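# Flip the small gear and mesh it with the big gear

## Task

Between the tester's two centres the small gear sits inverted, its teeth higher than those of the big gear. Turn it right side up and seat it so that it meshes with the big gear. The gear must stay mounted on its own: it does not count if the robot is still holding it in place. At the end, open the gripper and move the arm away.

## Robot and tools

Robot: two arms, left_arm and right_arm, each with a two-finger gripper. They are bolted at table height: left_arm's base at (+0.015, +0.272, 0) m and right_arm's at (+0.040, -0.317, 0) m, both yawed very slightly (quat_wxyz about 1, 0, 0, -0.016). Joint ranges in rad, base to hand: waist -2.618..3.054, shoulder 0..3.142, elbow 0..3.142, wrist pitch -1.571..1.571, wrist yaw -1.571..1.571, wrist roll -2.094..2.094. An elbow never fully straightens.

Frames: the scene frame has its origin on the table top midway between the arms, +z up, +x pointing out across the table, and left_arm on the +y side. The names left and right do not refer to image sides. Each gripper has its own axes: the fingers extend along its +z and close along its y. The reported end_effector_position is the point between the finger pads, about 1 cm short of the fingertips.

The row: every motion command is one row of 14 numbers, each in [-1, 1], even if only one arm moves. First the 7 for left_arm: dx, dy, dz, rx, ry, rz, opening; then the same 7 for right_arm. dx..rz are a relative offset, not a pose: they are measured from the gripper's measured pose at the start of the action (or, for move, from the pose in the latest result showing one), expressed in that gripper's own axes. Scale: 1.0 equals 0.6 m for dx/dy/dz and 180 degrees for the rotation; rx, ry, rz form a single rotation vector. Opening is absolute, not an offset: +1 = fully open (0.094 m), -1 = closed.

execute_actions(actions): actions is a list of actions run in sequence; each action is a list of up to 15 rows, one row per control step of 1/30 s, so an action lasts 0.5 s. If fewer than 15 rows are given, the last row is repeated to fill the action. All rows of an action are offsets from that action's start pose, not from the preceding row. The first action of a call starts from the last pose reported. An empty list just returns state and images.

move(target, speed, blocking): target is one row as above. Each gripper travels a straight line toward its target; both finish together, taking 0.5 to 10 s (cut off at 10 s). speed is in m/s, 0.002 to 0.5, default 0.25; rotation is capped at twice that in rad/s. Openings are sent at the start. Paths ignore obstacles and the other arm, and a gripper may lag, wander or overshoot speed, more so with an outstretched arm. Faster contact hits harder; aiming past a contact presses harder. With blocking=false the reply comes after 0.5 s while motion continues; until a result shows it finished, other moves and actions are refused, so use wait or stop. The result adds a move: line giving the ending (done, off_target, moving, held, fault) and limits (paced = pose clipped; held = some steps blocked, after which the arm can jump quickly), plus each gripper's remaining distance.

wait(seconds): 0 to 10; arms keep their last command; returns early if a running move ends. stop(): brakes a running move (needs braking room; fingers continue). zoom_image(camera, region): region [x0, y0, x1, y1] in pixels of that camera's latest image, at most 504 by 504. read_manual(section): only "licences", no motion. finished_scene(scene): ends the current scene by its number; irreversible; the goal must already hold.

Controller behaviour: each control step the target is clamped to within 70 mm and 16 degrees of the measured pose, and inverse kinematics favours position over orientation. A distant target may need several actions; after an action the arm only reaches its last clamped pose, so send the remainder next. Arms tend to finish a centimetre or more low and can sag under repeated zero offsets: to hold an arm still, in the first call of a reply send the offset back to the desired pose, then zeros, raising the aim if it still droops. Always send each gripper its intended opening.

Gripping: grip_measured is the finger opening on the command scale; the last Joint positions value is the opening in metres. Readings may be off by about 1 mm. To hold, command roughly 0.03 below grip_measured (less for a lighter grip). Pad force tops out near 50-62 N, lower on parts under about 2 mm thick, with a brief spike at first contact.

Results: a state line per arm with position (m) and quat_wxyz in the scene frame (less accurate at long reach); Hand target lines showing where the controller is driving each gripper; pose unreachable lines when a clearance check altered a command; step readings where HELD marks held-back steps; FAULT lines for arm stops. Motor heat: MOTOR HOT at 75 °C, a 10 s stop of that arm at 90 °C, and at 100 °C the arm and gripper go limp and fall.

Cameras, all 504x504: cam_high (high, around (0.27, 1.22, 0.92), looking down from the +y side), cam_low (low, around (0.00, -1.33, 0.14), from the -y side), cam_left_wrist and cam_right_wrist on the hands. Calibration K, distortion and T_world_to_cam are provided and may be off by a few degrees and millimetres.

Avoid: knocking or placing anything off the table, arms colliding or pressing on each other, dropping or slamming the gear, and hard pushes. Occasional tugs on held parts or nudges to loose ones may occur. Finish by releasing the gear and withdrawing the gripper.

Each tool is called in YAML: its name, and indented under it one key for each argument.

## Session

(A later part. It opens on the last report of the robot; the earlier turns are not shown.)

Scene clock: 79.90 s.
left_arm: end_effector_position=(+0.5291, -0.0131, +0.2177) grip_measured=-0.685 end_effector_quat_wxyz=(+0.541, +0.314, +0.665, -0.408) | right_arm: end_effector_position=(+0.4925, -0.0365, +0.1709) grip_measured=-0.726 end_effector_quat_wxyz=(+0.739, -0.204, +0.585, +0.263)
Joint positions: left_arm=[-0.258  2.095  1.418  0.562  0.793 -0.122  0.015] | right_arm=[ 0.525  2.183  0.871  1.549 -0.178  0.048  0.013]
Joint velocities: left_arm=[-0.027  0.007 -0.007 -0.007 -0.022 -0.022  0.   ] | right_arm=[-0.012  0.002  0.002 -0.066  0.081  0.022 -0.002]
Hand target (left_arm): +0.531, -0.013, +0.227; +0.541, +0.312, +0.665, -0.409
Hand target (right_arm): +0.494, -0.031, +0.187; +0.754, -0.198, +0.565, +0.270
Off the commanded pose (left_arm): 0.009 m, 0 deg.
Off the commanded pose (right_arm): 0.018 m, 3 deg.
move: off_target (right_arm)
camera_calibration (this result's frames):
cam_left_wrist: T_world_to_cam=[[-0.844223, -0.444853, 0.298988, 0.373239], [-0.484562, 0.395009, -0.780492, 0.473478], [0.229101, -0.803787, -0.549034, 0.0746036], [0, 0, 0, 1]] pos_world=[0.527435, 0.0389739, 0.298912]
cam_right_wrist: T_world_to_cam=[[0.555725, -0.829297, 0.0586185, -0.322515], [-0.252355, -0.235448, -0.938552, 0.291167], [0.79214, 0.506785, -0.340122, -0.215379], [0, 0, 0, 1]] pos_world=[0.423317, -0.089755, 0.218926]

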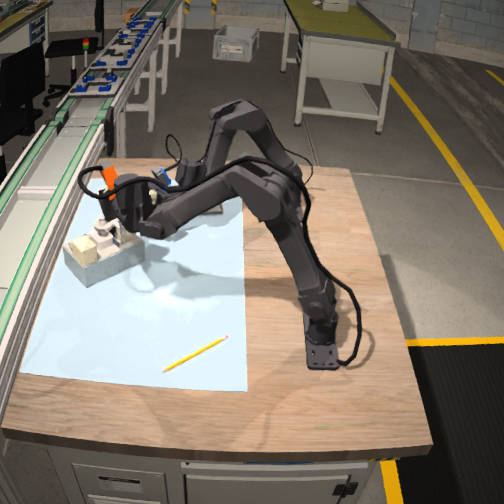

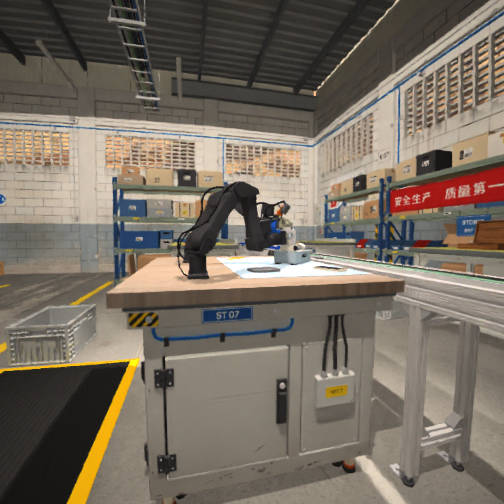

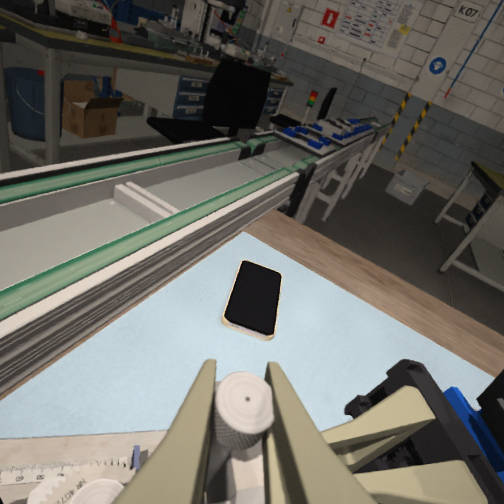

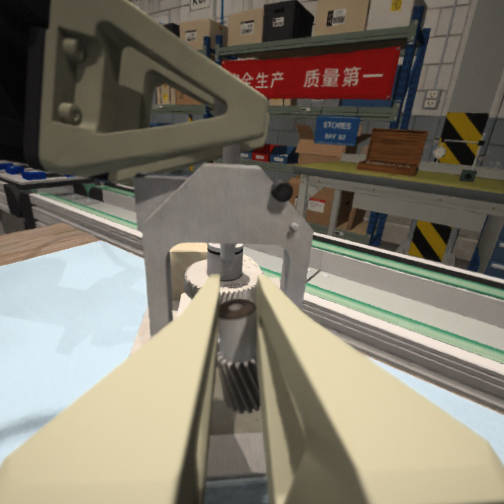

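execute_actions:
  actions:
    - [[-0.06,-0.013,-0.005,0,-0.02,0,-0.76, -0.024,0,0.006,0,-0.015,0,-0.78],[-0.1,-0.02,-0.008,0,-0.03,0,-0.76, -0.024,0,0.006,0,-0.015,0,-0.78],[-0.19,-0.04,-0.016,0,-0.04,0,-0.76, -0.024,0,0.006,0,-0.015,0,-0.78]]
    - [[-0.19,-0.04,-0.016,0,-0.04,0,-0.76, -0.02,0.008,0.02,0,-0.015,0,-0.78],[-0.19,-0.04,-0.016,0,-0.04,0,-0.76, -0.018,0.008,0.03,0,-0.015,0,-0.78],[-0.19,-0.04,-0.016,0,-0.04,0,-0.76, -0.016,0.008,0.04,0,-0.015,0,-0.78],[-0.19,-0.04,-0.016,0,-0.04,0,-0.76, -0.013,0.008,0.054,0,-0.015,0,-0.78]]

Scene clock: 81.50 s.
left_arm: end_effector_position=(+0.5288, -0.0128, +0.2418) grip_measured=-0.680 end_effector_quat_wxyz=(+0.519, +0.289, +0.688, -0.417) | right_arm: end_effector_position=(+0.5099, -0.0199, +0.1741) grip_measured=-0.726 end_effector_quat_wxyz=(+0.743, -0.201, +0.581, +0.264)
Joint positions: left_arm=[-0.262  2.045  1.48   0.405  0.773 -0.169  0.015] | right_arm=[ 0.543  2.234  0.983  1.501 -0.158  0.048  0.013]
Joint velocities: left_arm=[-0.017 -0.012  0.012 -0.066 -0.022 -0.007 -0.001] | right_arm=[ 0.002 -0.007 -0.022 -0.066 -0.037  0.007  0.001]
Hand target (left_arm): +0.527, -0.008, +0.322; +0.568, +0.268, +0.645, -0.435
Hand target (right_arm): +0.512, -0.015, +0.186; +0.753, -0.197, +0.568, +0.267
Off the commanded pose (left_arm): 0.117 m, 8 deg; position clipped at the last step of the last action.
Off the commanded pose (right_arm): 0.013 m, 2 deg.
Step readings (end_effector_position; steps 1 to 15: 1st action; 16 to 30: 2nd action):
0: left_arm (+0.5291, -0.0131, +0.2177) | right_arm (+0.4927, -0.0367, +0.1709)
1: left_arm (+0.5291, -0.0130, +0.2185) | right_arm (+0.4927, -0.0367, +0.1709)
2: left_arm (+0.5292, -0.0128, +0.2200) | right_arm (+0.4927, -0.0367, +0.1709)
4: left_arm (+0.5290, -0.0127, +0.2238) | right_arm (+0.4926, -0.0367, +0.1710)
8: left_arm (+0.5290, -0.0128, +0.2402) | right_arm (+0.4926, -0.0367, +0.1710)
15: left_arm (+0.5288, -0.0128, +0.2419) | right_arm (+0.4926, -0.0367, +0.1710)
16: left_arm (+0.5290, -0.0128, +0.2418) | right_arm (+0.4928, -0.0365, +0.1714)
17: left_arm (+0.5290, -0.0128, +0.2420) | right_arm (+0.4938, -0.0360, +0.1718)
19: left_arm (+0.5289, -0.0128, +0.2419) | right_arm (+0.4990, -0.0312, +0.1742)
23: left_arm (+0.5288, -0.0128, +0.2417) | right_arm (+0.5081, -0.0209, +0.1779)
30: end_effector_position above
camera_calibration (this result's frames):
cam_left_wrist: T_world_to_cam=[[-0.807859, -0.459194, 0.369465, 0.329508], [-0.554508, 0.379767, -0.740471, 0.519076], [0.199709, -0.803068, -0.561425, 0.106716], [0, 0, 0, 1]] pos_world=[0.532716, 0.0398807, 0.322532]
cam_right_wrist: T_world_to_cam=[[0.553881, -0.830807, 0.0545461, -0.316967], [-0.244146, -0.224702, -0.943346, 0.299391], [0.795995, 0.509184, -0.327296, -0.240663], [0, 0, 0, 1]] pos_world=[0.440224, -0.073523, 0.220951]

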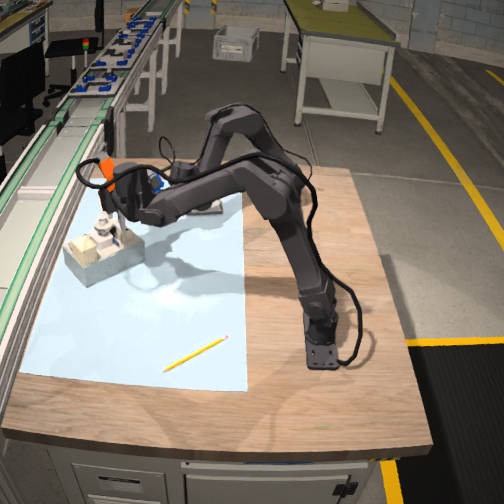

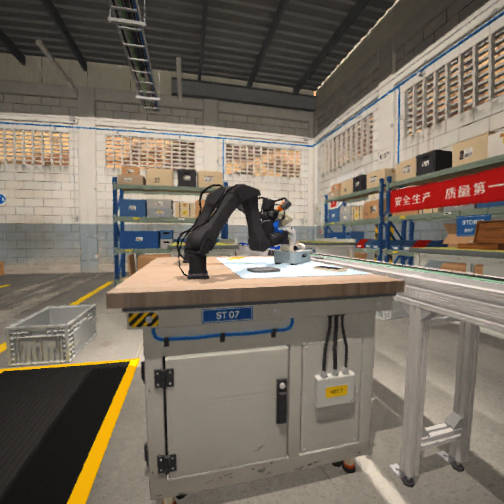

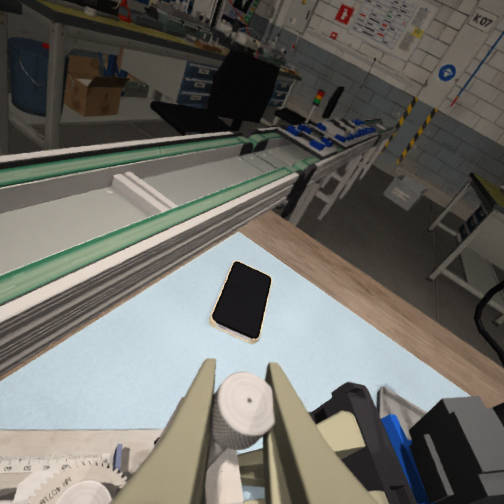

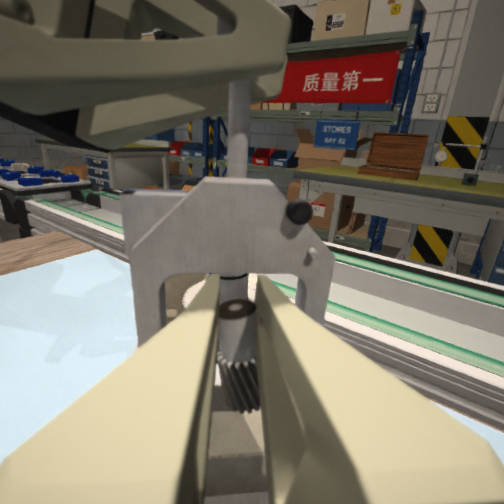

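execute_actions:
  actions:
    - [[-0.15,-0.04,-0.016,0,-0.03,0,-0.76, -0.008,0.003,0.01,0,-0.01,0,-0.78],[-0.15,-0.04,-0.016,0,-0.03,0,-0.76, -0.008,0.003,0.013,0,-0.01,0,-0.78],[-0.15,-0.04,-0.016,0,-0.03,0,-0.76, -0.007,0.003,0.016,0,-0.01,0,-0.78],[-0.15,-0.04,-0.016,0,-0.03,0,-0.76, -0.007,0.003,0.019,0,-0.01,0,-0.78],[-0.15,-0.04,-0.016,0,-0.03,0,-0.76, -0.006,0.003,0.022,0,-0.01,0,-0.78],[-0.15,-0.04,-0.016,0,-0.03,0,-0.76, -0.006,0.003,0.025,0,-0.01,0,-0.78],[-0.15,-0.04,-0.016,0,-0.03,0,-0.76, -0.005,0.003,0.028,0,-0.01,0,-0.78],[-0.15,-0.04,-0.016,0,-0.03,0,-0.76, -0.005,0.003,0.031,0,-0.01,0,-0.78],[-0.15,-0.04,-0.016,0,-0.03,0,-0.76, -0.004,0.003,0.034,0,-0.01,0,-0.78],[-0.15,-0.04,-0.016,0,-0.03,0,-0.76, -0.004,0.003,0.037,0,-0.01,0,-0.78],[-0.15,-0.04,-0.016,0,-0.03,0,-0.76, -0.003,0.003,0.041,0,-0.01,0,-0.78],[-0.15,-0.04,-0.016,0,-0.03,0,-0.76, -0.003,0.003,0.045,0,-0.01,0,-0.78]]

Scene clock: 82.47 s.
left_arm: end_effector_position=(+0.5284, -0.0124, +0.2414) grip_measured=-0.679 end_effector_quat_wxyz=(+0.503, +0.292, +0.703, -0.410) | right_arm: end_effector_position=(+0.5242, -0.0144, +0.1687) grip_measured=-0.727 end_effector_quat_wxyz=(+0.745, -0.196, +0.583, +0.260)
Joint positions: left_arm=[-0.262  2.037  1.518  0.296  0.771 -0.133  0.015] | right_arm=[ 0.543  2.283  1.054  1.478 -0.145  0.048  0.013]
Joint velocities: left_arm=[-0.017 -0.002  0.027 -0.154  0.007  0.007  0.001] | right_arm=[ 0.012 -0.007  0.022 -0.051 -0.051  0.007 -0.002]
Hand target (left_arm): +0.524, -0.009, +0.321; +0.548, +0.273, +0.663, -0.431
Hand target (right_arm): +0.527, -0.003, +0.182; +0.752, -0.197, +0.569, +0.268
Off the commanded pose (left_arm): 0.094 m, 8 deg; position clipped at the last step of the last action.
Off the commanded pose (right_arm): 0.019 m, 2 deg.
Step readings (end_effector_position):
0: left_arm (+0.5288, -0.0128, +0.2417) | right_arm (+0.5102, -0.0199, +0.1732)
1: left_arm (+0.5289, -0.0128, +0.2414) | right_arm (+0.5102, -0.0199, +0.1726)
2: left_arm (+0.5288, -0.0129, +0.2419) | right_arm (+0.5103, -0.0199, +0.1718)
4: left_arm (+0.5286, -0.0126, +0.2416) | right_arm (+0.5114, -0.0193, +0.1685)
8: left_arm (+0.5285, -0.0125, +0.2416) | right_arm (+0.5161, -0.0172, +0.1668)
15: end_effector_position above
camera_calibration (this result's frames):
cam_left_wrist: T_world_to_cam=[[-0.797888, -0.470349, 0.377023, 0.322321], [-0.575168, 0.406809, -0.70971, 0.522218], [0.180435, -0.783121, -0.595118, 0.125455], [0, 0, 0, 1]] pos_world=[0.534902, 0.0374068, 0.323761]
cam_right_wrist: T_world_to_cam=[[0.543532, -0.837821, 0.0512699, -0.314224], [-0.24936, -0.21949, -0.943209, 0.301785], [0.801494, 0.49988, -0.328219, -0.259456], [0, 0, 0, 1]] pos_world=[0.453996, -0.0673283, 0.215598]

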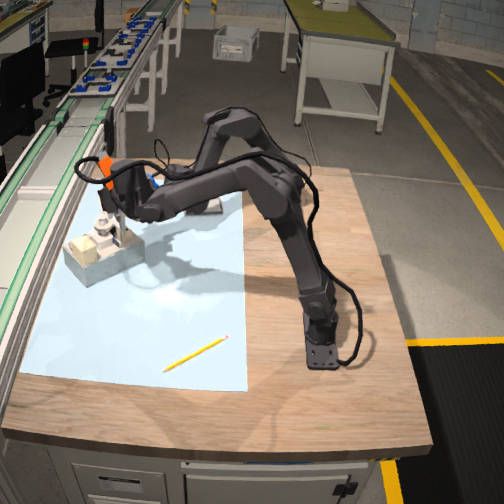

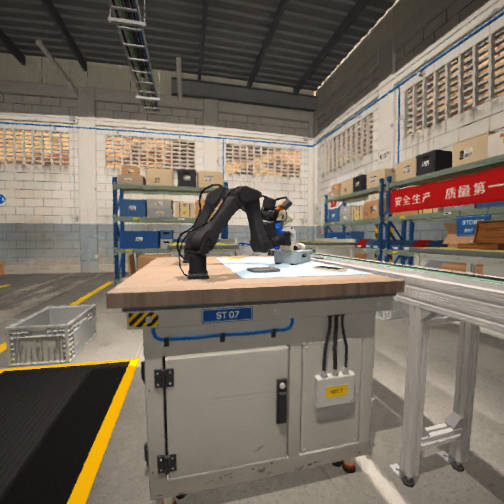

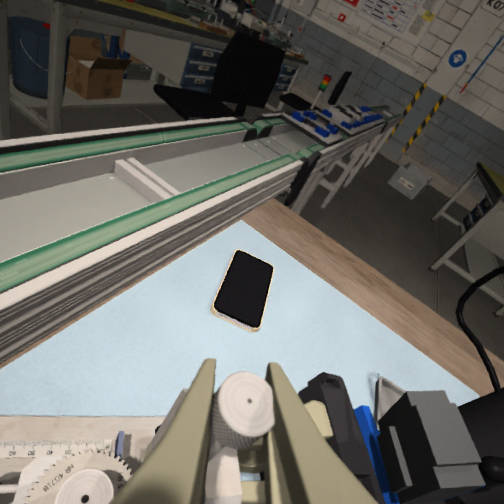

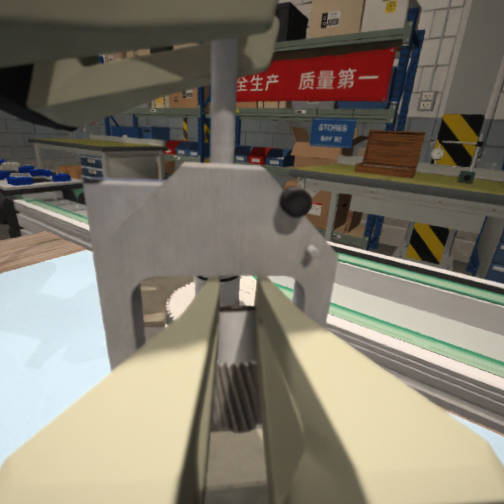

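execute_actions:
  actions:
    - [[-0.15,-0.04,-0.016,0,-0.03,0,-0.76, -0.025,0,-0.01,0,0,0,-0.78],[-0.15,-0.04,-0.016,0,-0.03,0,-0.76, -0.028,0,-0.02,0,0,0,-0.78],[-0.15,-0.04,-0.016,0,-0.03,0,-0.76, -0.03,0,-0.03,0,0,0,-0.78],[-0.12,-0.03,-0.016,0,-0.03,0,-0.76, -0.032,0,-0.04,0,0,0,-0.78],[-0.1,-0.025,-0.014,0,-0.03,0,-0.76, -0.035,0,-0.05,0,0,0,-0.78],[-0.09,-0.022,-0.012,0,-0.03,0,-0.76, -0.037,0,-0.06,0,0,0,-0.78],[-0.08,-0.02,-0.01,0,-0.03,0,-0.76, -0.04,0,-0.07,0,0,0,-0.78],[-0.07,-0.018,-0.01,0,-0.03,0,-0.76, -0.042,0,-0.08,0,0,0,-0.78],[-0.06,-0.015,-0.008,0,-0.03,0,-0.76, -0.045,0,-0.09,0,0,0,-0.78],[-0.05,-0.012,-0.007,0,-0.03,0,-0.76, -0.047,0,-0.1,0,0,0,-0.78],[-0.04,-0.01,-0.005,0,-0.03,0,-0.76, -0.047,0,-0.1,0,0,0,-0.78],[-0.03,-0.007,-0.004,0,-0.03,0,-0.76, -0.047,0,-0.1,0,0,0,-0.78],[-0.02,-0.005,-0.003,0,-0.03,0,-0.76, -0.047,0,-0.1,0,0,0,-0.78],[-0.01,-0.002,-0.001,0,-0.03,0,-0.76, -0.047,0,-0.1,0,0,0,-0.78],[0,0,0,0,-0.03,0,-0.76, -0.047,0,-0.1,0,0,0,-0.78]]
    - [[-0.005,0,0,0,-0.02,0,-0.76, -0.03,0,-0.04,0,0,0,-0.78]]

Scene clock: 84.93 s.
left_arm: end_effector_position=(+0.5290, -0.0125, +0.2183) grip_measured=-0.678 end_effector_quat_wxyz=(+0.524, +0.289, +0.691, -0.404) | right_arm: end_effector_position=(+0.4584, -0.0587, +0.1635) grip_measured=-0.728 end_effector_quat_wxyz=(+0.716, -0.205, +0.617, +0.254)
Joint positions: left_arm=[-0.268  2.065  1.421  0.476  0.744 -0.147  0.015] | right_arm=[ 0.521  2.045  0.673  1.529 -0.17   0.048  0.013]
Joint velocities: left_arm=[-0.012 -0.002 -0.002  0.022 -0.022 -0.051  0.   ] | right_arm=[-0.002 -0.002  0.007 -0.037  0.007 -0.095 -0.001]
Hand target (left_arm): +0.530, -0.012, +0.225; +0.530, +0.278, +0.688, -0.411
Hand target (right_arm): +0.457, -0.065, +0.173; +0.723, -0.202, +0.610, +0.254
Off the commanded pose (left_arm): 0.007 m, 2 deg.
Off the commanded pose (right_arm): 0.012 m, 1 deg.
Step readings (end_effector_position; steps 1 to 15: 1st action; 16 to 30: 2nd action):
0: left_arm (+0.5285, -0.0123, +0.2414) | right_arm (+0.5268, -0.0115, +0.1704)
1: left_arm (+0.5285, -0.0126, +0.2417) | right_arm (+0.5260, -0.0120, +0.1704)
2: left_arm (+0.5286, -0.0126, +0.2418) | right_arm (+0.5233, -0.0135, +0.1703)
4: left_arm (+0.5284, -0.0126, +0.2412) | right_arm (+0.5151, -0.0180, +0.1690)
8: left_arm (+0.5282, -0.0125, +0.2401) | right_arm (+0.4962, -0.0294, +0.1628)
15: left_arm (+0.5285, -0.0121, +0.2224) | right_arm (+0.4777, -0.0485, +0.1597)
16: left_arm (+0.5286, -0.0122, +0.2180) | right_arm (+0.4758, -0.0496, +0.1605)
17: left_arm (+0.5287, -0.0125, +0.2177) | right_arm (+0.4710, -0.0524, +0.1602)
19: left_arm (+0.5289, -0.0123, +0.2181) | right_arm (+0.4621, -0.0571, +0.1613)
23: left_arm (+0.5289, -0.0125, +0.2182) | right_arm (+0.4584, -0.0587, +0.1635)
30: end_effector_position above
camera_calibration (this result's frames):
cam_left_wrist: T_world_to_cam=[[-0.802582, -0.481837, 0.351703, 0.339258], [-0.553425, 0.381336, -0.740475, 0.501124], [0.222672, -0.788933, -0.572714, 0.0841697], [0, 0, 0, 1]] pos_world=[0.530875, 0.038775, 0.299957]
cam_right_wrist: T_world_to_cam=[[0.549325, -0.834174, 0.0489428, -0.31734], [-0.321986, -0.265357, -0.908796, 0.295717], [0.771082, 0.483466, -0.414359, -0.159249], [0, 0, 0, 1]] pos_world=[0.392333, -0.109255, 0.218292]

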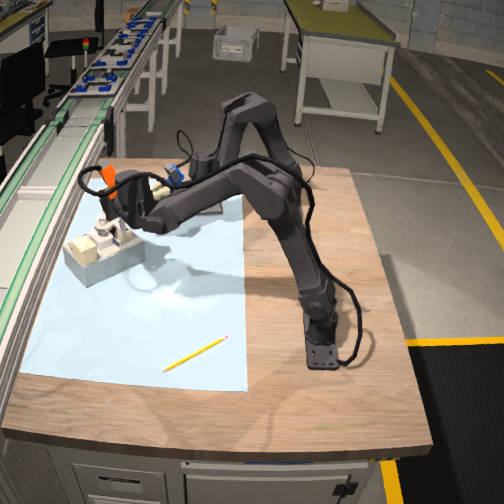

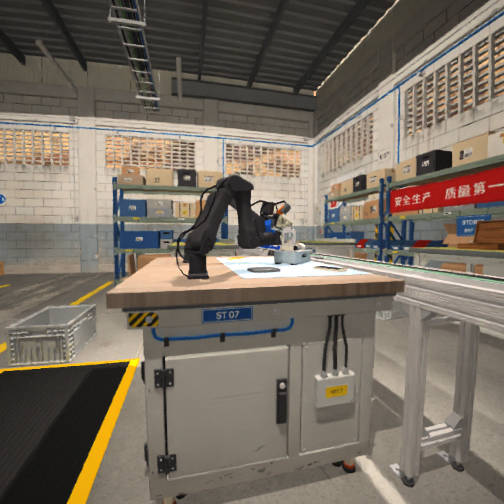

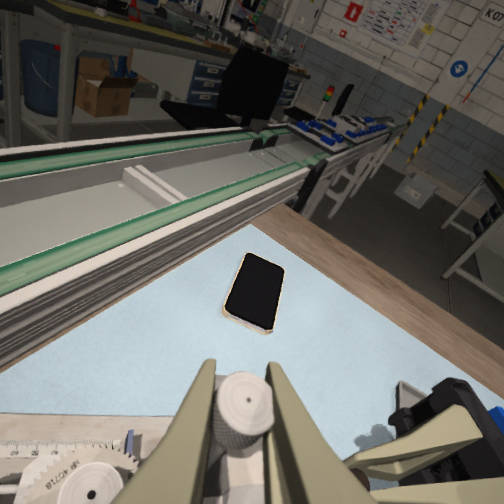

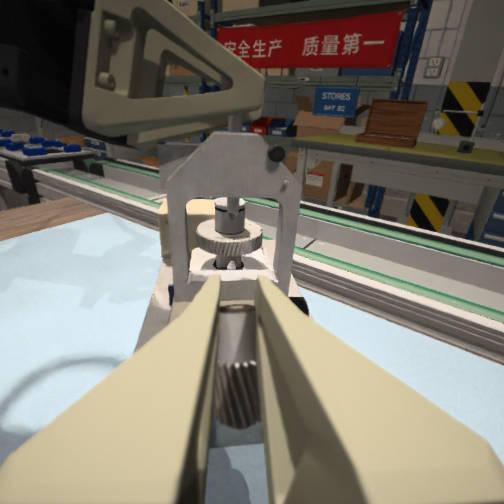

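move:
  target: [-0.01,0,0,0,0,0,-0.76, 0.168,0.007,-0.146,0,0.317,0,-0.78]
  speed: 0.25

zoom_image:
  camera: "cam_low"
  region: [230, 210, 310, 280]

Scene clock: 87.90 s.
left_arm: end_effector_position=(+0.5289, -0.0125, +0.2179) grip_measured=-0.678 end_effector_quat_wxyz=(+0.526, +0.292, +0.690, -0.402) | right_arm: end_effector_position=(+0.3900, -0.1036, +0.0410) grip_measured=-0.728 end_effector_quat_wxyz=(+0.322, -0.296, +0.891, +0.124)
Joint positions: left_arm=[-0.268  2.065  1.42   0.475  0.744 -0.137  0.015] | right_arm=[ 0.521  1.68   0.802  0.    -0.128 -0.105  0.013]
Joint velocities: left_arm=[-0.002 -0.012 -0.002  0.037 -0.007 -0.037 -0.   ] | right_arm=[ 0.002  0.017  0.002  0.007 -0.037 -0.007 -0.001]
Hand target (left_arm): +0.531, -0.012, +0.224; +0.525, +0.288, +0.691, -0.404
Hand target (right_arm): +0.399, -0.098, +0.051; +0.335, -0.300, +0.885, +0.123
Off the commanded pose (left_arm): 0.006 m, 1 deg.
Off the commanded pose (right_arm): 0.014 m, 2 deg.
move: off_target (right_arm)
camera_calibration (this result's frames):
cam_left_wrist: T_world_to_cam=[[-0.805773, -0.482732, 0.343075, 0.342896], [-0.547436, 0.386128, -0.742441, 0.498097], [0.22593, -0.78605, -0.575396, 0.0828827], [0, 0, 0, 1]] pos_world=[0.530247, 0.0383479, 0.299859]
cam_right_wrist: T_world_to_cam=[[0.618588, -0.781963, 0.0767025, -0.333925], [-0.773065, -0.623168, -0.118455, 0.25692], [0.140426, 0.013979, -0.989992, 0.0853525], [0, 0, 0, 1]] pos_world=[0.393192, -0.102205, 0.140545]

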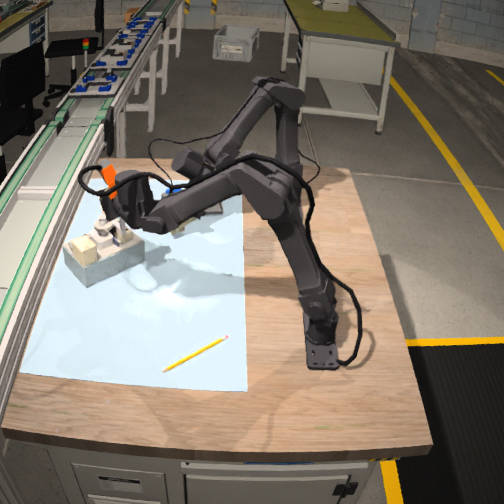

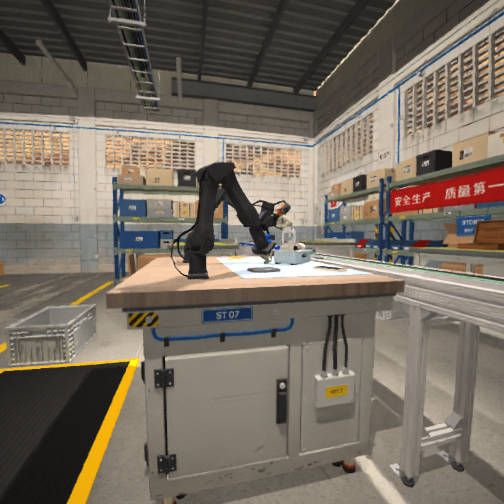

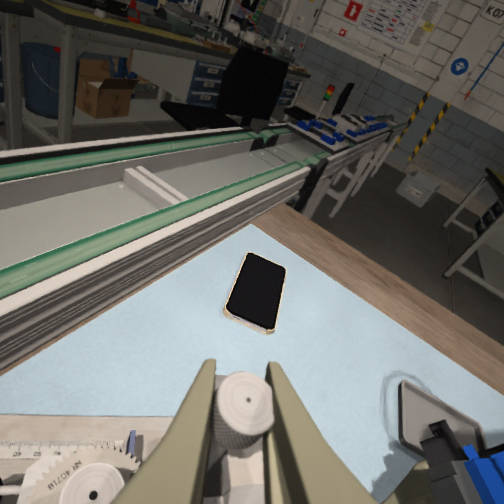

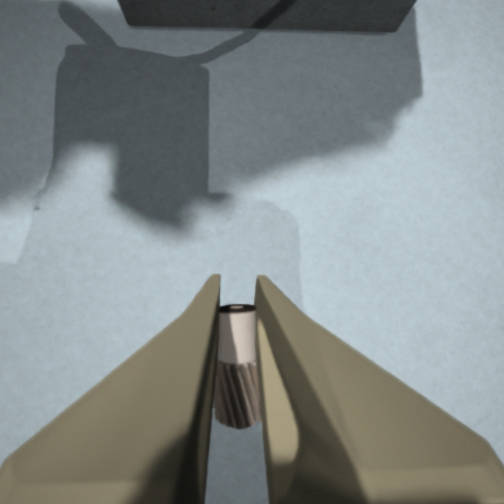

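Region (230, 210, 310, 280) of cam_low's 504x504 image, scaled by 6.300, with more detail than that image has; it fills the top 441 rows of this view, and the rest is white.

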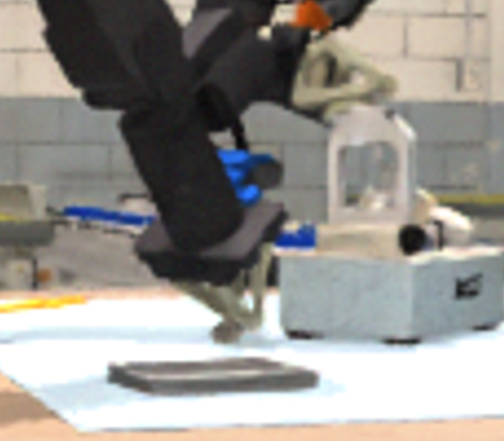

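move:
  target: [-0.01,0,0,0,0,0,-0.76, 0.019,0,0.023,0,0.04,0,-0.78]
  speed: 0.04

move:
  target: [0,0,0,0,0,0,-0.76, 0,0,0,0,0,0,-0.5]
  speed: 0.04

Scene clock: 89.93 s.
left_arm: end_effector_position=(+0.5289, -0.0125, +0.2178) grip_measured=-0.678 end_effector_quat_wxyz=(+0.527, +0.294, +0.690, -0.400) | right_arm: end_effector_position=(+0.3839, -0.1074, +0.0242) grip_measured=-0.728 end_effector_quat_wxyz=(+0.263, -0.298, +0.911, +0.112)
Joint positions: left_arm=[-0.268  2.065  1.42   0.475  0.744 -0.131  0.015] | right_arm=[ 0.521  1.738  0.878 -0.143 -0.125 -0.105  0.013]
Joint velocities: left_arm=[-0.002  0.002 -0.012 -0.022  0.051  0.051 -0.001] | right_arm=[-0.002  0.002 -0.007  0.022  0.051  0.022 -0.   ]
Hand target (left_arm): +0.530, -0.012, +0.224; +0.526, +0.292, +0.690, -0.402
Hand target (right_arm): +0.390, -0.103, +0.023; +0.265, -0.303, +0.909, +0.105
Off the commanded pose (left_arm): 0.006 m, 0 deg.
Off the commanded pose (right_arm): 0.007 m, 1 deg.
move: done
camera_calibration (this result's frames):
cam_left_wrist: T_world_to_cam=[[-0.807671, -0.483156, 0.337976, 0.345023], [-0.543767, 0.388691, -0.743799, 0.49642], [0.228003, -0.784525, -0.576659, 0.0820425], [0, 0, 0, 1]] pos_world=[0.529896, 0.0381108, 0.299937]
cam_right_wrist: T_world_to_cam=[[0.624721, -0.778797, 0.0565613, -0.333415], [-0.780214, -0.625492, 0.00503565, 0.247328], [0.0314569, -0.0472758, -0.998386, 0.105114], [0, 0, 0, 1]] pos_world=[0.397954, -0.099992, 0.122557]

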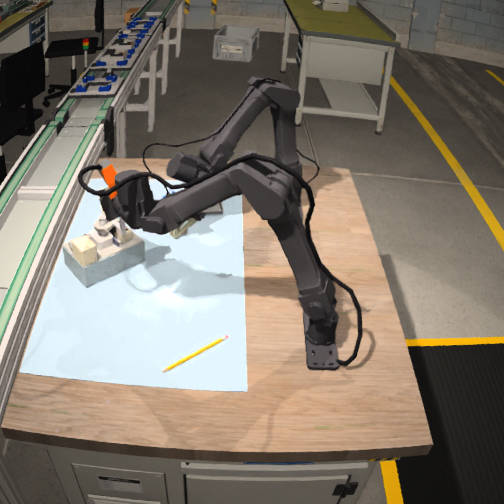

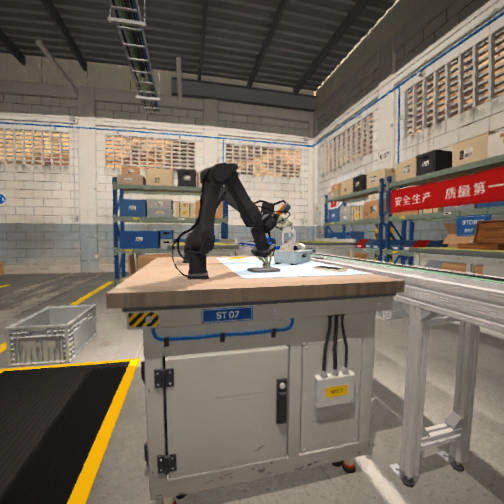

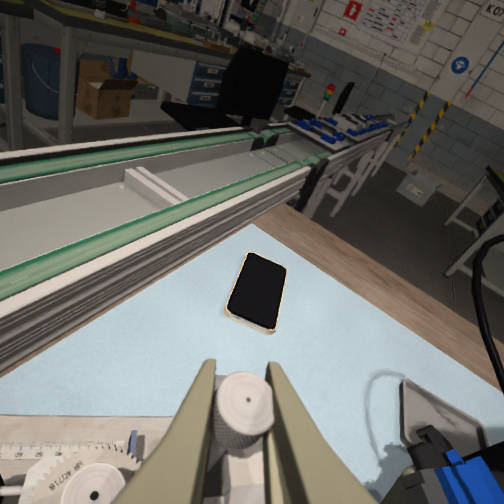

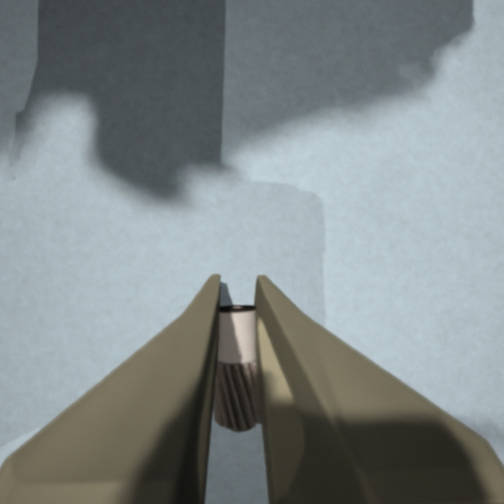

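Scene clock: 90.43 s.
left_arm: end_effector_position=(+0.5289, -0.0125, +0.2178) grip_measured=-0.678 end_effector_quat_wxyz=(+0.528, +0.295, +0.689, -0.399) | right_arm: end_effector_position=(+0.3840, -0.1073, +0.0243) grip_measured=-0.503 end_effector_quat_wxyz=(+0.263, -0.298, +0.911, +0.112)
Joint positions: left_arm=[-0.268  2.065  1.42   0.475  0.744 -0.127  0.015] | right_arm=[ 0.521  1.738  0.878 -0.142 -0.125 -0.105  0.023]
Joint velocities: left_arm=[ 0.002 -0.017 -0.002 -0.007 -0.007  0.051 -0.   ] | right_arm=[-0.022 -0.017 -0.007  0.022  0.007 -0.051 -0.001]
Hand target (left_arm): +0.529, -0.013, +0.218; +0.527, +0.294, +0.690, -0.400
Hand target (right_arm): +0.384, -0.107, +0.024; +0.263, -0.298, +0.911, +0.112
Off the commanded pose (left_arm): 0.000 m, 0 deg.
Off the commanded pose (right_arm): 0.000 m, 0 deg.
move: done
camera_calibration (this result's frames):
cam_left_wrist: T_world_to_cam=[[-0.809138, -0.483428, 0.334056, 0.34665], [-0.540872, 0.39051, -0.744956, 0.495163], [0.229681, -0.783454, -0.577449, 0.0813406], [0, 0, 0, 1]] pos_world=[0.529625, 0.0379407, 0.300045]
cam_right_wrist: T_world_to_cam=[[0.624851, -0.778705, 0.056387, -0.33342], [-0.780088, -0.625655, 0.00422642, 0.247445], [0.0319877, -0.0466277, -0.9984, 0.105091], [0, 0, 0, 1]] pos_world=[0.398005, -0.0999201, 0.122678]

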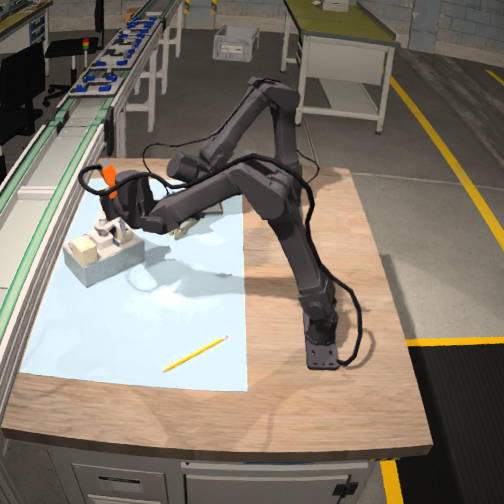

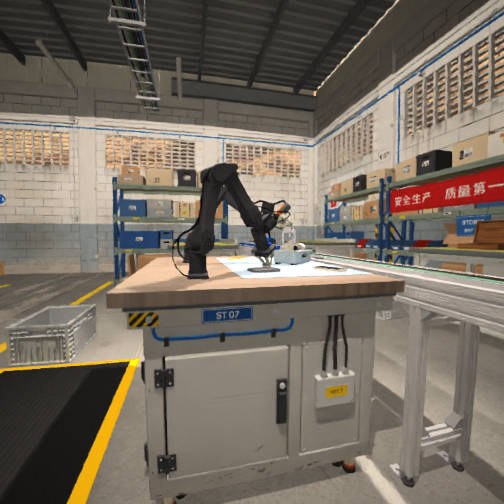

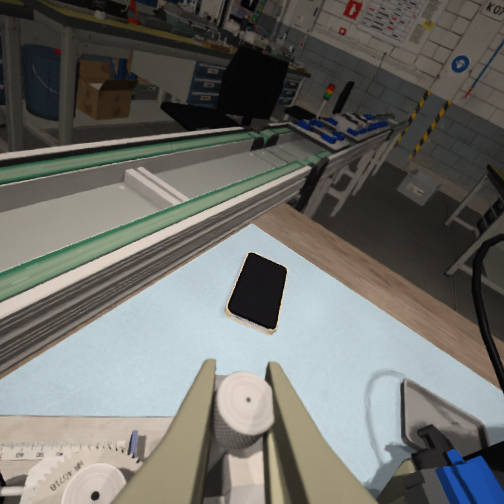

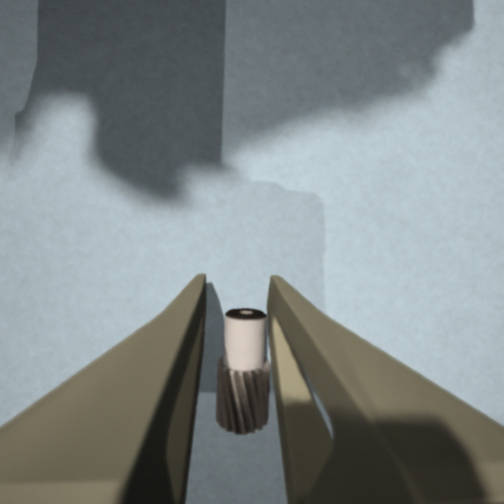

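execute_actions:
  actions: []

Scene clock: 91.43 s.
left_arm: end_effector_position=(+0.5289, -0.0125, +0.2178) grip_measured=-0.678 end_effector_quat_wxyz=(+0.528, +0.295, +0.689, -0.399) | right_arm: end_effector_position=(+0.3840, -0.1073, +0.0243) grip_measured=-0.503 end_effector_quat_wxyz=(+0.263, -0.298, +0.911, +0.112)
Joint positions: left_arm=[-0.268  2.065  1.42   0.475  0.744 -0.127  0.015] | right_arm=[ 0.521  1.738  0.878 -0.142 -0.125 -0.105  0.023]
Joint velocities: left_arm=[ 0.002 -0.007 -0.007  0.022 -0.007 -0.037 -0.   ] | right_arm=[-0.027 -0.012 -0.002 -0.037  0.081  0.007 -0.   ]
Hand target (left_arm): +0.529, -0.013, +0.218; +0.527, +0.294, +0.690, -0.400
Hand target (right_arm): +0.384, -0.107, +0.024; +0.263, -0.298, +0.911, +0.112
Off the commanded pose (left_arm): 0.000 m, 0 deg.
Off the commanded pose (right_arm): 0.000 m, 0 deg.
camera_calibration (this result's frames):
cam_left_wrist: T_world_to_cam=[[-0.809138, -0.483428, 0.334056, 0.34665], [-0.540872, 0.39051, -0.744956, 0.495163], [0.229681, -0.783454, -0.577449, 0.0813406], [0, 0, 0, 1]] pos_world=[0.529625, 0.0379407, 0.300045]
cam_right_wrist: T_world_to_cam=[[0.624851, -0.778705, 0.056387, -0.33342], [-0.780088, -0.625655, 0.00422642, 0.247445], [0.0319877, -0.0466277, -0.9984, 0.105091], [0, 0, 0, 1]] pos_world=[0.398005, -0.0999201, 0.122678]

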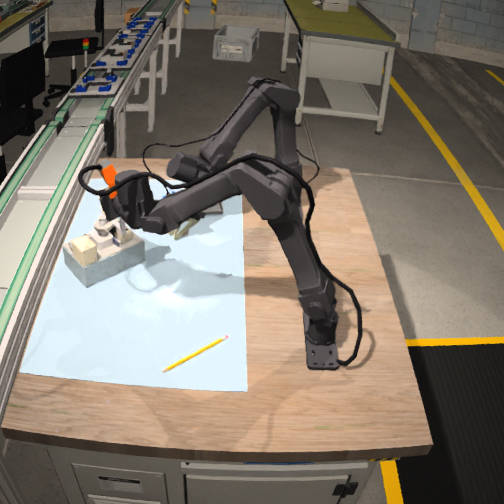

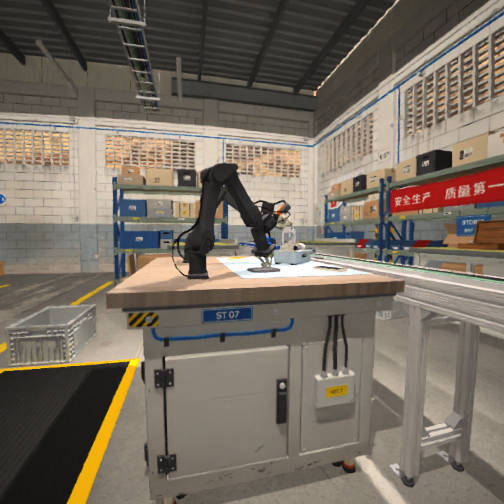

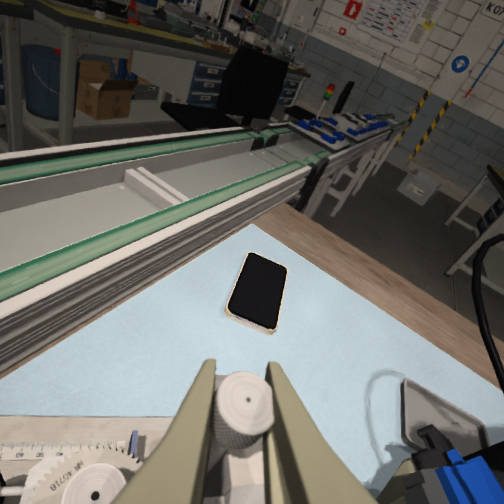

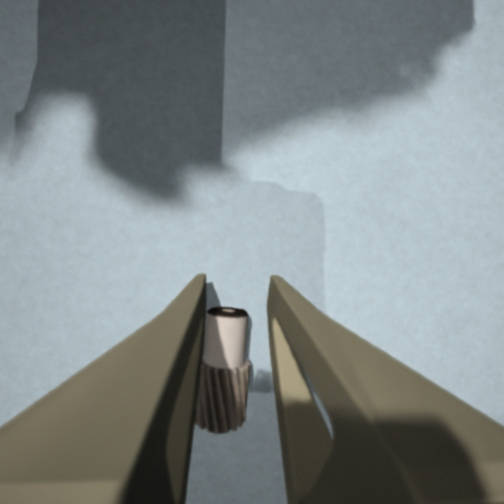

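move:
  target: [0,0,0,0,0,0,-0.76, -0.005,0,-0.012,0,0.10,0,-0.5]
  speed: 0.1

Scene clock: 93.93 s.
left_arm: end_effector_position=(+0.5289, -0.0125, +0.2178) grip_measured=-0.678 end_effector_quat_wxyz=(+0.528, +0.296, +0.689, -0.398) | right_arm: end_effector_position=(+0.3775, -0.1154, +0.0245) grip_measured=-0.503 end_effector_quat_wxyz=(+0.109, -0.302, +0.945, +0.065)
Joint positions: left_arm=[-0.268  2.065  1.42   0.475  0.744 -0.124  0.015] | right_arm=[ 0.528  1.895  1.231 -0.666 -0.086 -0.111  0.023]
Joint velocities: left_arm=[-0.027 -0.002  0.002 -0.051  0.066  0.051  0.001] | right_arm=[ 0.012 -0.037 -0.012 -0.051 -0.022 -0.051 -0.   ]
Hand target (left_arm): +0.529, -0.013, +0.218; +0.528, +0.295, +0.689, -0.399
Hand target (right_arm): +0.383, -0.108, +0.031; +0.118, -0.312, +0.941, +0.064
Off the commanded pose (left_arm): 0.000 m, 0 deg.
Off the commanded pose (right_arm): 0.012 m, 2 deg.
move: off_target (right_arm)
camera_calibration (this result's frames):
cam_left_wrist: T_world_to_cam=[[-0.810196, -0.48362, 0.331201, 0.347829], [-0.538763, 0.391833, -0.745789, 0.494246], [0.230903, -0.782674, -0.578019, 0.0808278], [0, 0, 0, 1]] pos_world=[0.529428, 0.037817, 0.300122]
cam_right_wrist: T_world_to_cam=[[0.634923, -0.771898, 0.0323321, -0.338069], [-0.73643, -0.592037, 0.327357, 0.216827], [-0.233544, -0.231657, -0.944347, 0.182671], [0, 0, 0, 1]] pos_world=[0.416987, -0.0902685, 0.112455]

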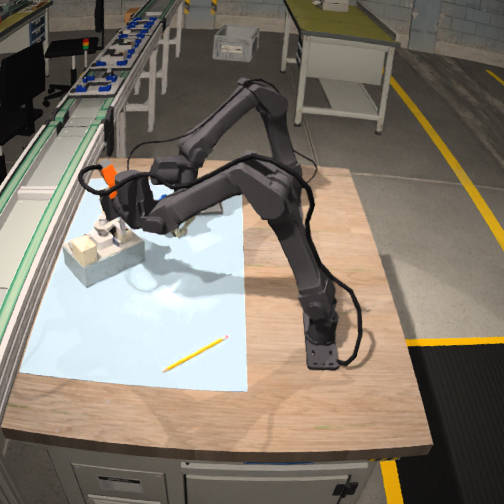

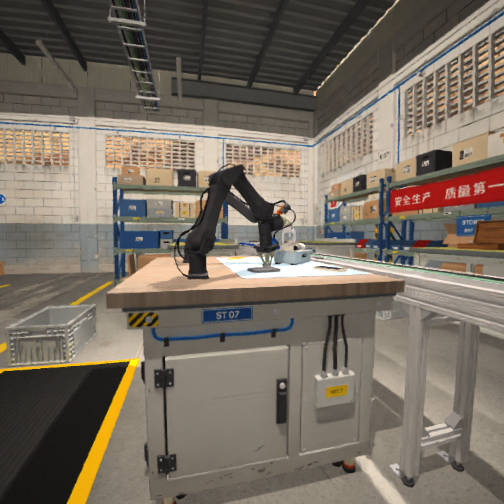

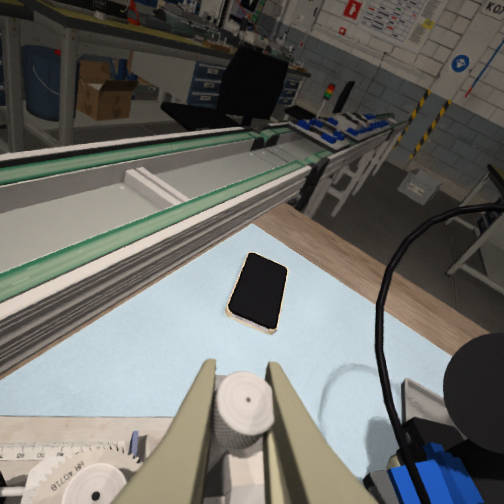

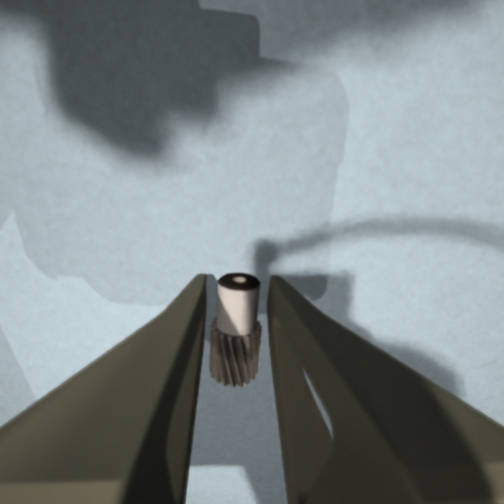

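move:
  target: [0,0,0,0,0,0,-0.76, 0,0,0,0,0,0,-0.78]

Scene clock: 94.93 s.
left_arm: end_effector_position=(+0.5289, -0.0125, +0.2178) grip_measured=-0.678 end_effector_quat_wxyz=(+0.529, +0.297, +0.688, -0.398) | right_arm: end_effector_position=(+0.3773, -0.1157, +0.0244) grip_measured=-0.719 end_effector_quat_wxyz=(+0.109, -0.302, +0.945, +0.064)
Joint positions: left_arm=[-0.268  2.065  1.42   0.475  0.744 -0.121  0.015] | right_arm=[ 0.528  1.895  1.231 -0.668 -0.085 -0.111  0.013]
Joint velocities: left_arm=[ 0.012 -0.022 -0.017 -0.066 -0.007  0.066 -0.001] | right_arm=[-0.012  0.002 -0.007 -0.022 -0.066  0.066 -0.002]
Hand target (left_arm): +0.529, -0.013, +0.218; +0.528, +0.296, +0.689, -0.398
Hand target (right_arm): +0.378, -0.115, +0.024; +0.109, -0.302, +0.945, +0.065
Off the commanded pose (left_arm): 0.000 m, 0 deg.
Off the commanded pose (right_arm): 0.000 m, 0 deg.
move: done
camera_calibration (this result's frames):
cam_left_wrist: T_world_to_cam=[[-0.811116, -0.483785, 0.3287, 0.348858], [-0.536916, 0.392991, -0.746511, 0.493441], [0.231974, -0.781991, -0.578513, 0.0803776], [0, 0, 0, 1]] pos_world=[0.529255, 0.0377087, 0.300189]
cam_right_wrist: T_world_to_cam=[[0.634815, -0.771969, 0.0327696, -0.338107], [-0.736213, -0.591451, 0.3289, 0.216446], [-0.234519, -0.232916, -0.943796, 0.182656], [0, 0, 0, 1]] pos_world=[0.416822, -0.0904474, 0.112281]

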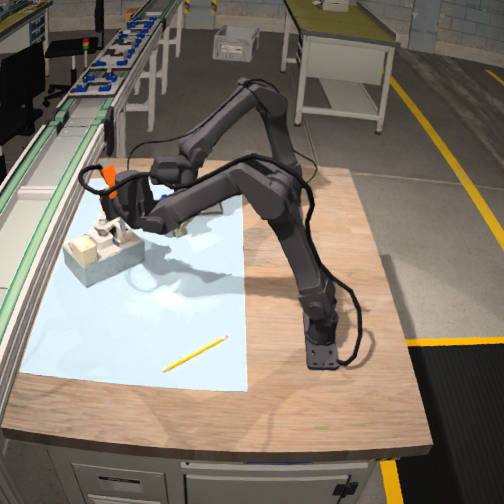

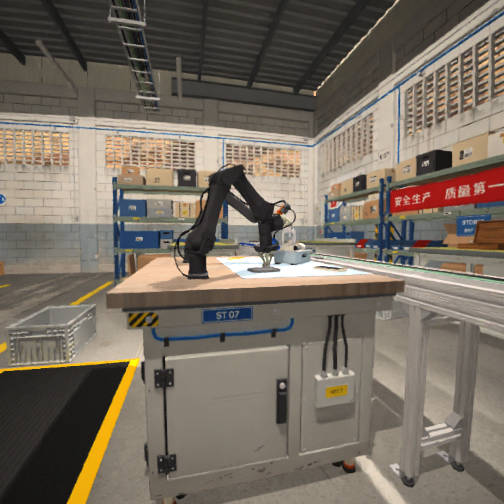

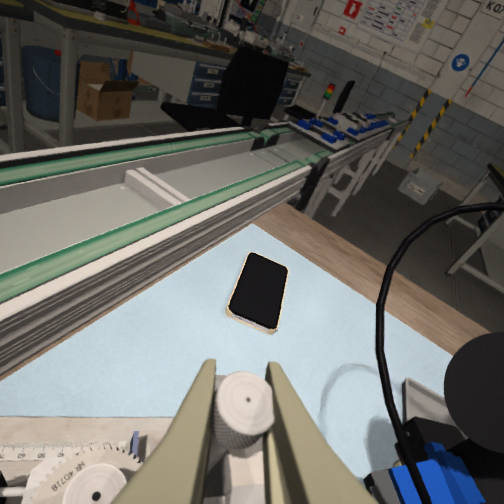

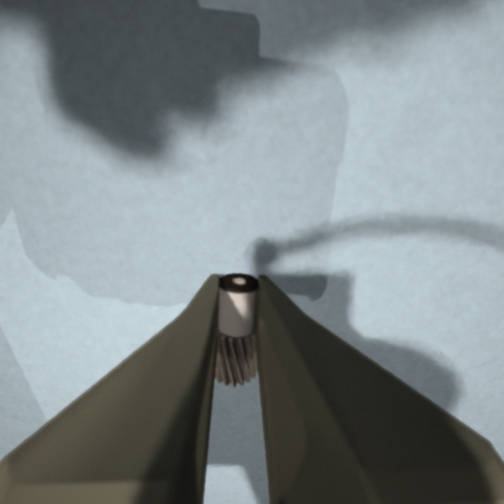

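move:
  target: [0,0,0,0,0,0,-0.76, -0.23,0.01,-0.227,0,-0.5,0,-0.78]
  speed: 0.15

Scene clock: 101.03 s.
left_arm: end_effector_position=(+0.5289, -0.0125, +0.2178) grip_measured=-0.678 end_effector_quat_wxyz=(+0.529, +0.298, +0.688, -0.397) | right_arm: end_effector_position=(+0.4572, -0.0661, +0.1753) grip_measured=-0.719 end_effector_quat_wxyz=(+0.726, -0.172, +0.615, +0.254)
Joint positions: left_arm=[-0.268  2.065  1.42   0.475  0.744 -0.12   0.015] | right_arm=[ 0.531  2.016  0.654  1.548 -0.107  0.083  0.013]
Joint velocities: left_arm=[ 0.007  0.002  0.017 -0.037  0.051  0.007  0.   ] | right_arm=[-0.007 -0.002 -0.002 -0.007  0.007 -0.022  0.   ]
Hand target (left_arm): +0.529, -0.013, +0.218; +0.529, +0.297, +0.688, -0.397
Hand target (right_arm): +0.459, -0.060, +0.191; +0.741, -0.166, +0.595, +0.263
Off the commanded pose (left_arm): 0.000 m, 0 deg.
Off the commanded pose (right_arm): 0.017 m, 4 deg.
joint sent to its limit (right arm) — the command would take joint 4 (wrist pitch) past its upper limit, so that joint was sent only as far as its limit.
move: off_target (right_arm)
camera_calibration (this result's frames):
cam_left_wrist: T_world_to_cam=[[-0.811639, -0.483877, 0.32727, 0.349445], [-0.53586, 0.393653, -0.746921, 0.49298], [0.232587, -0.781601, -0.578795, 0.0801196], [0, 0, 0, 1]] pos_world=[0.529156, 0.0376468, 0.300227]
cam_right_wrist: T_world_to_cam=[[0.511105, -0.859496, 0.00613528, -0.300123], [-0.332441, -0.204261, -0.920739, 0.314995], [0.792625, 0.468555, -0.39013, -0.164847], [0, 0, 0, 1]] pos_world=[0.388774, -0.116373, 0.227558]

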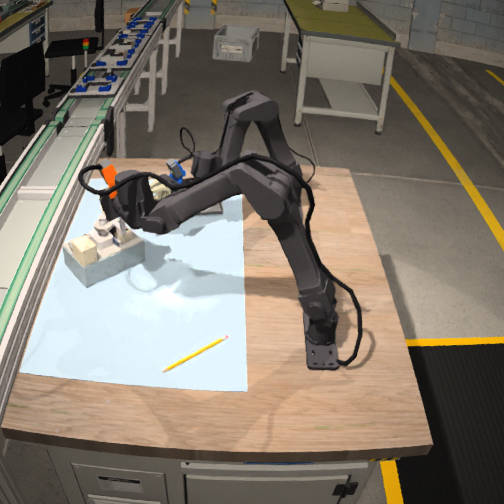

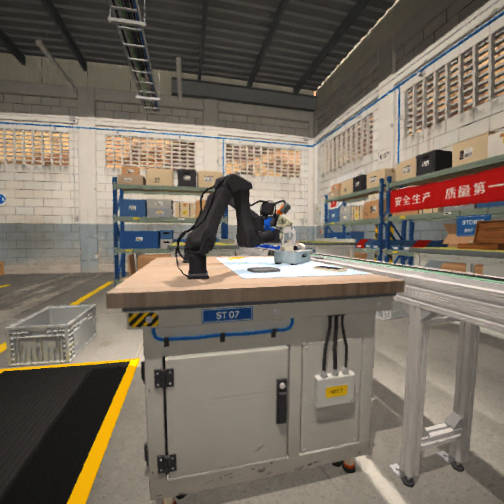

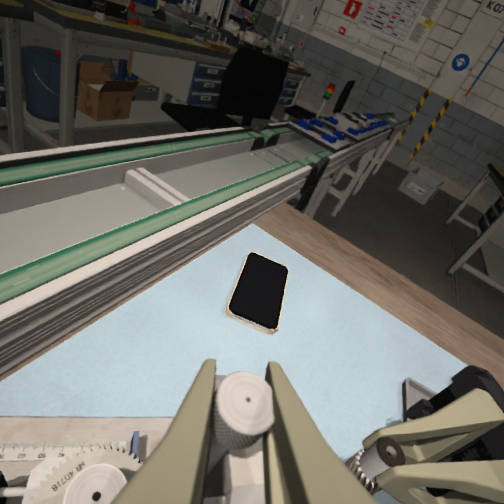

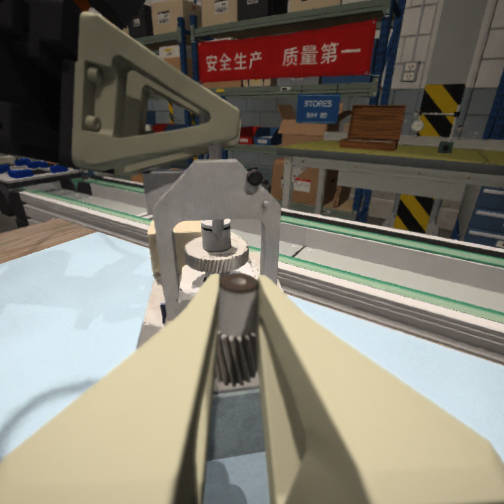

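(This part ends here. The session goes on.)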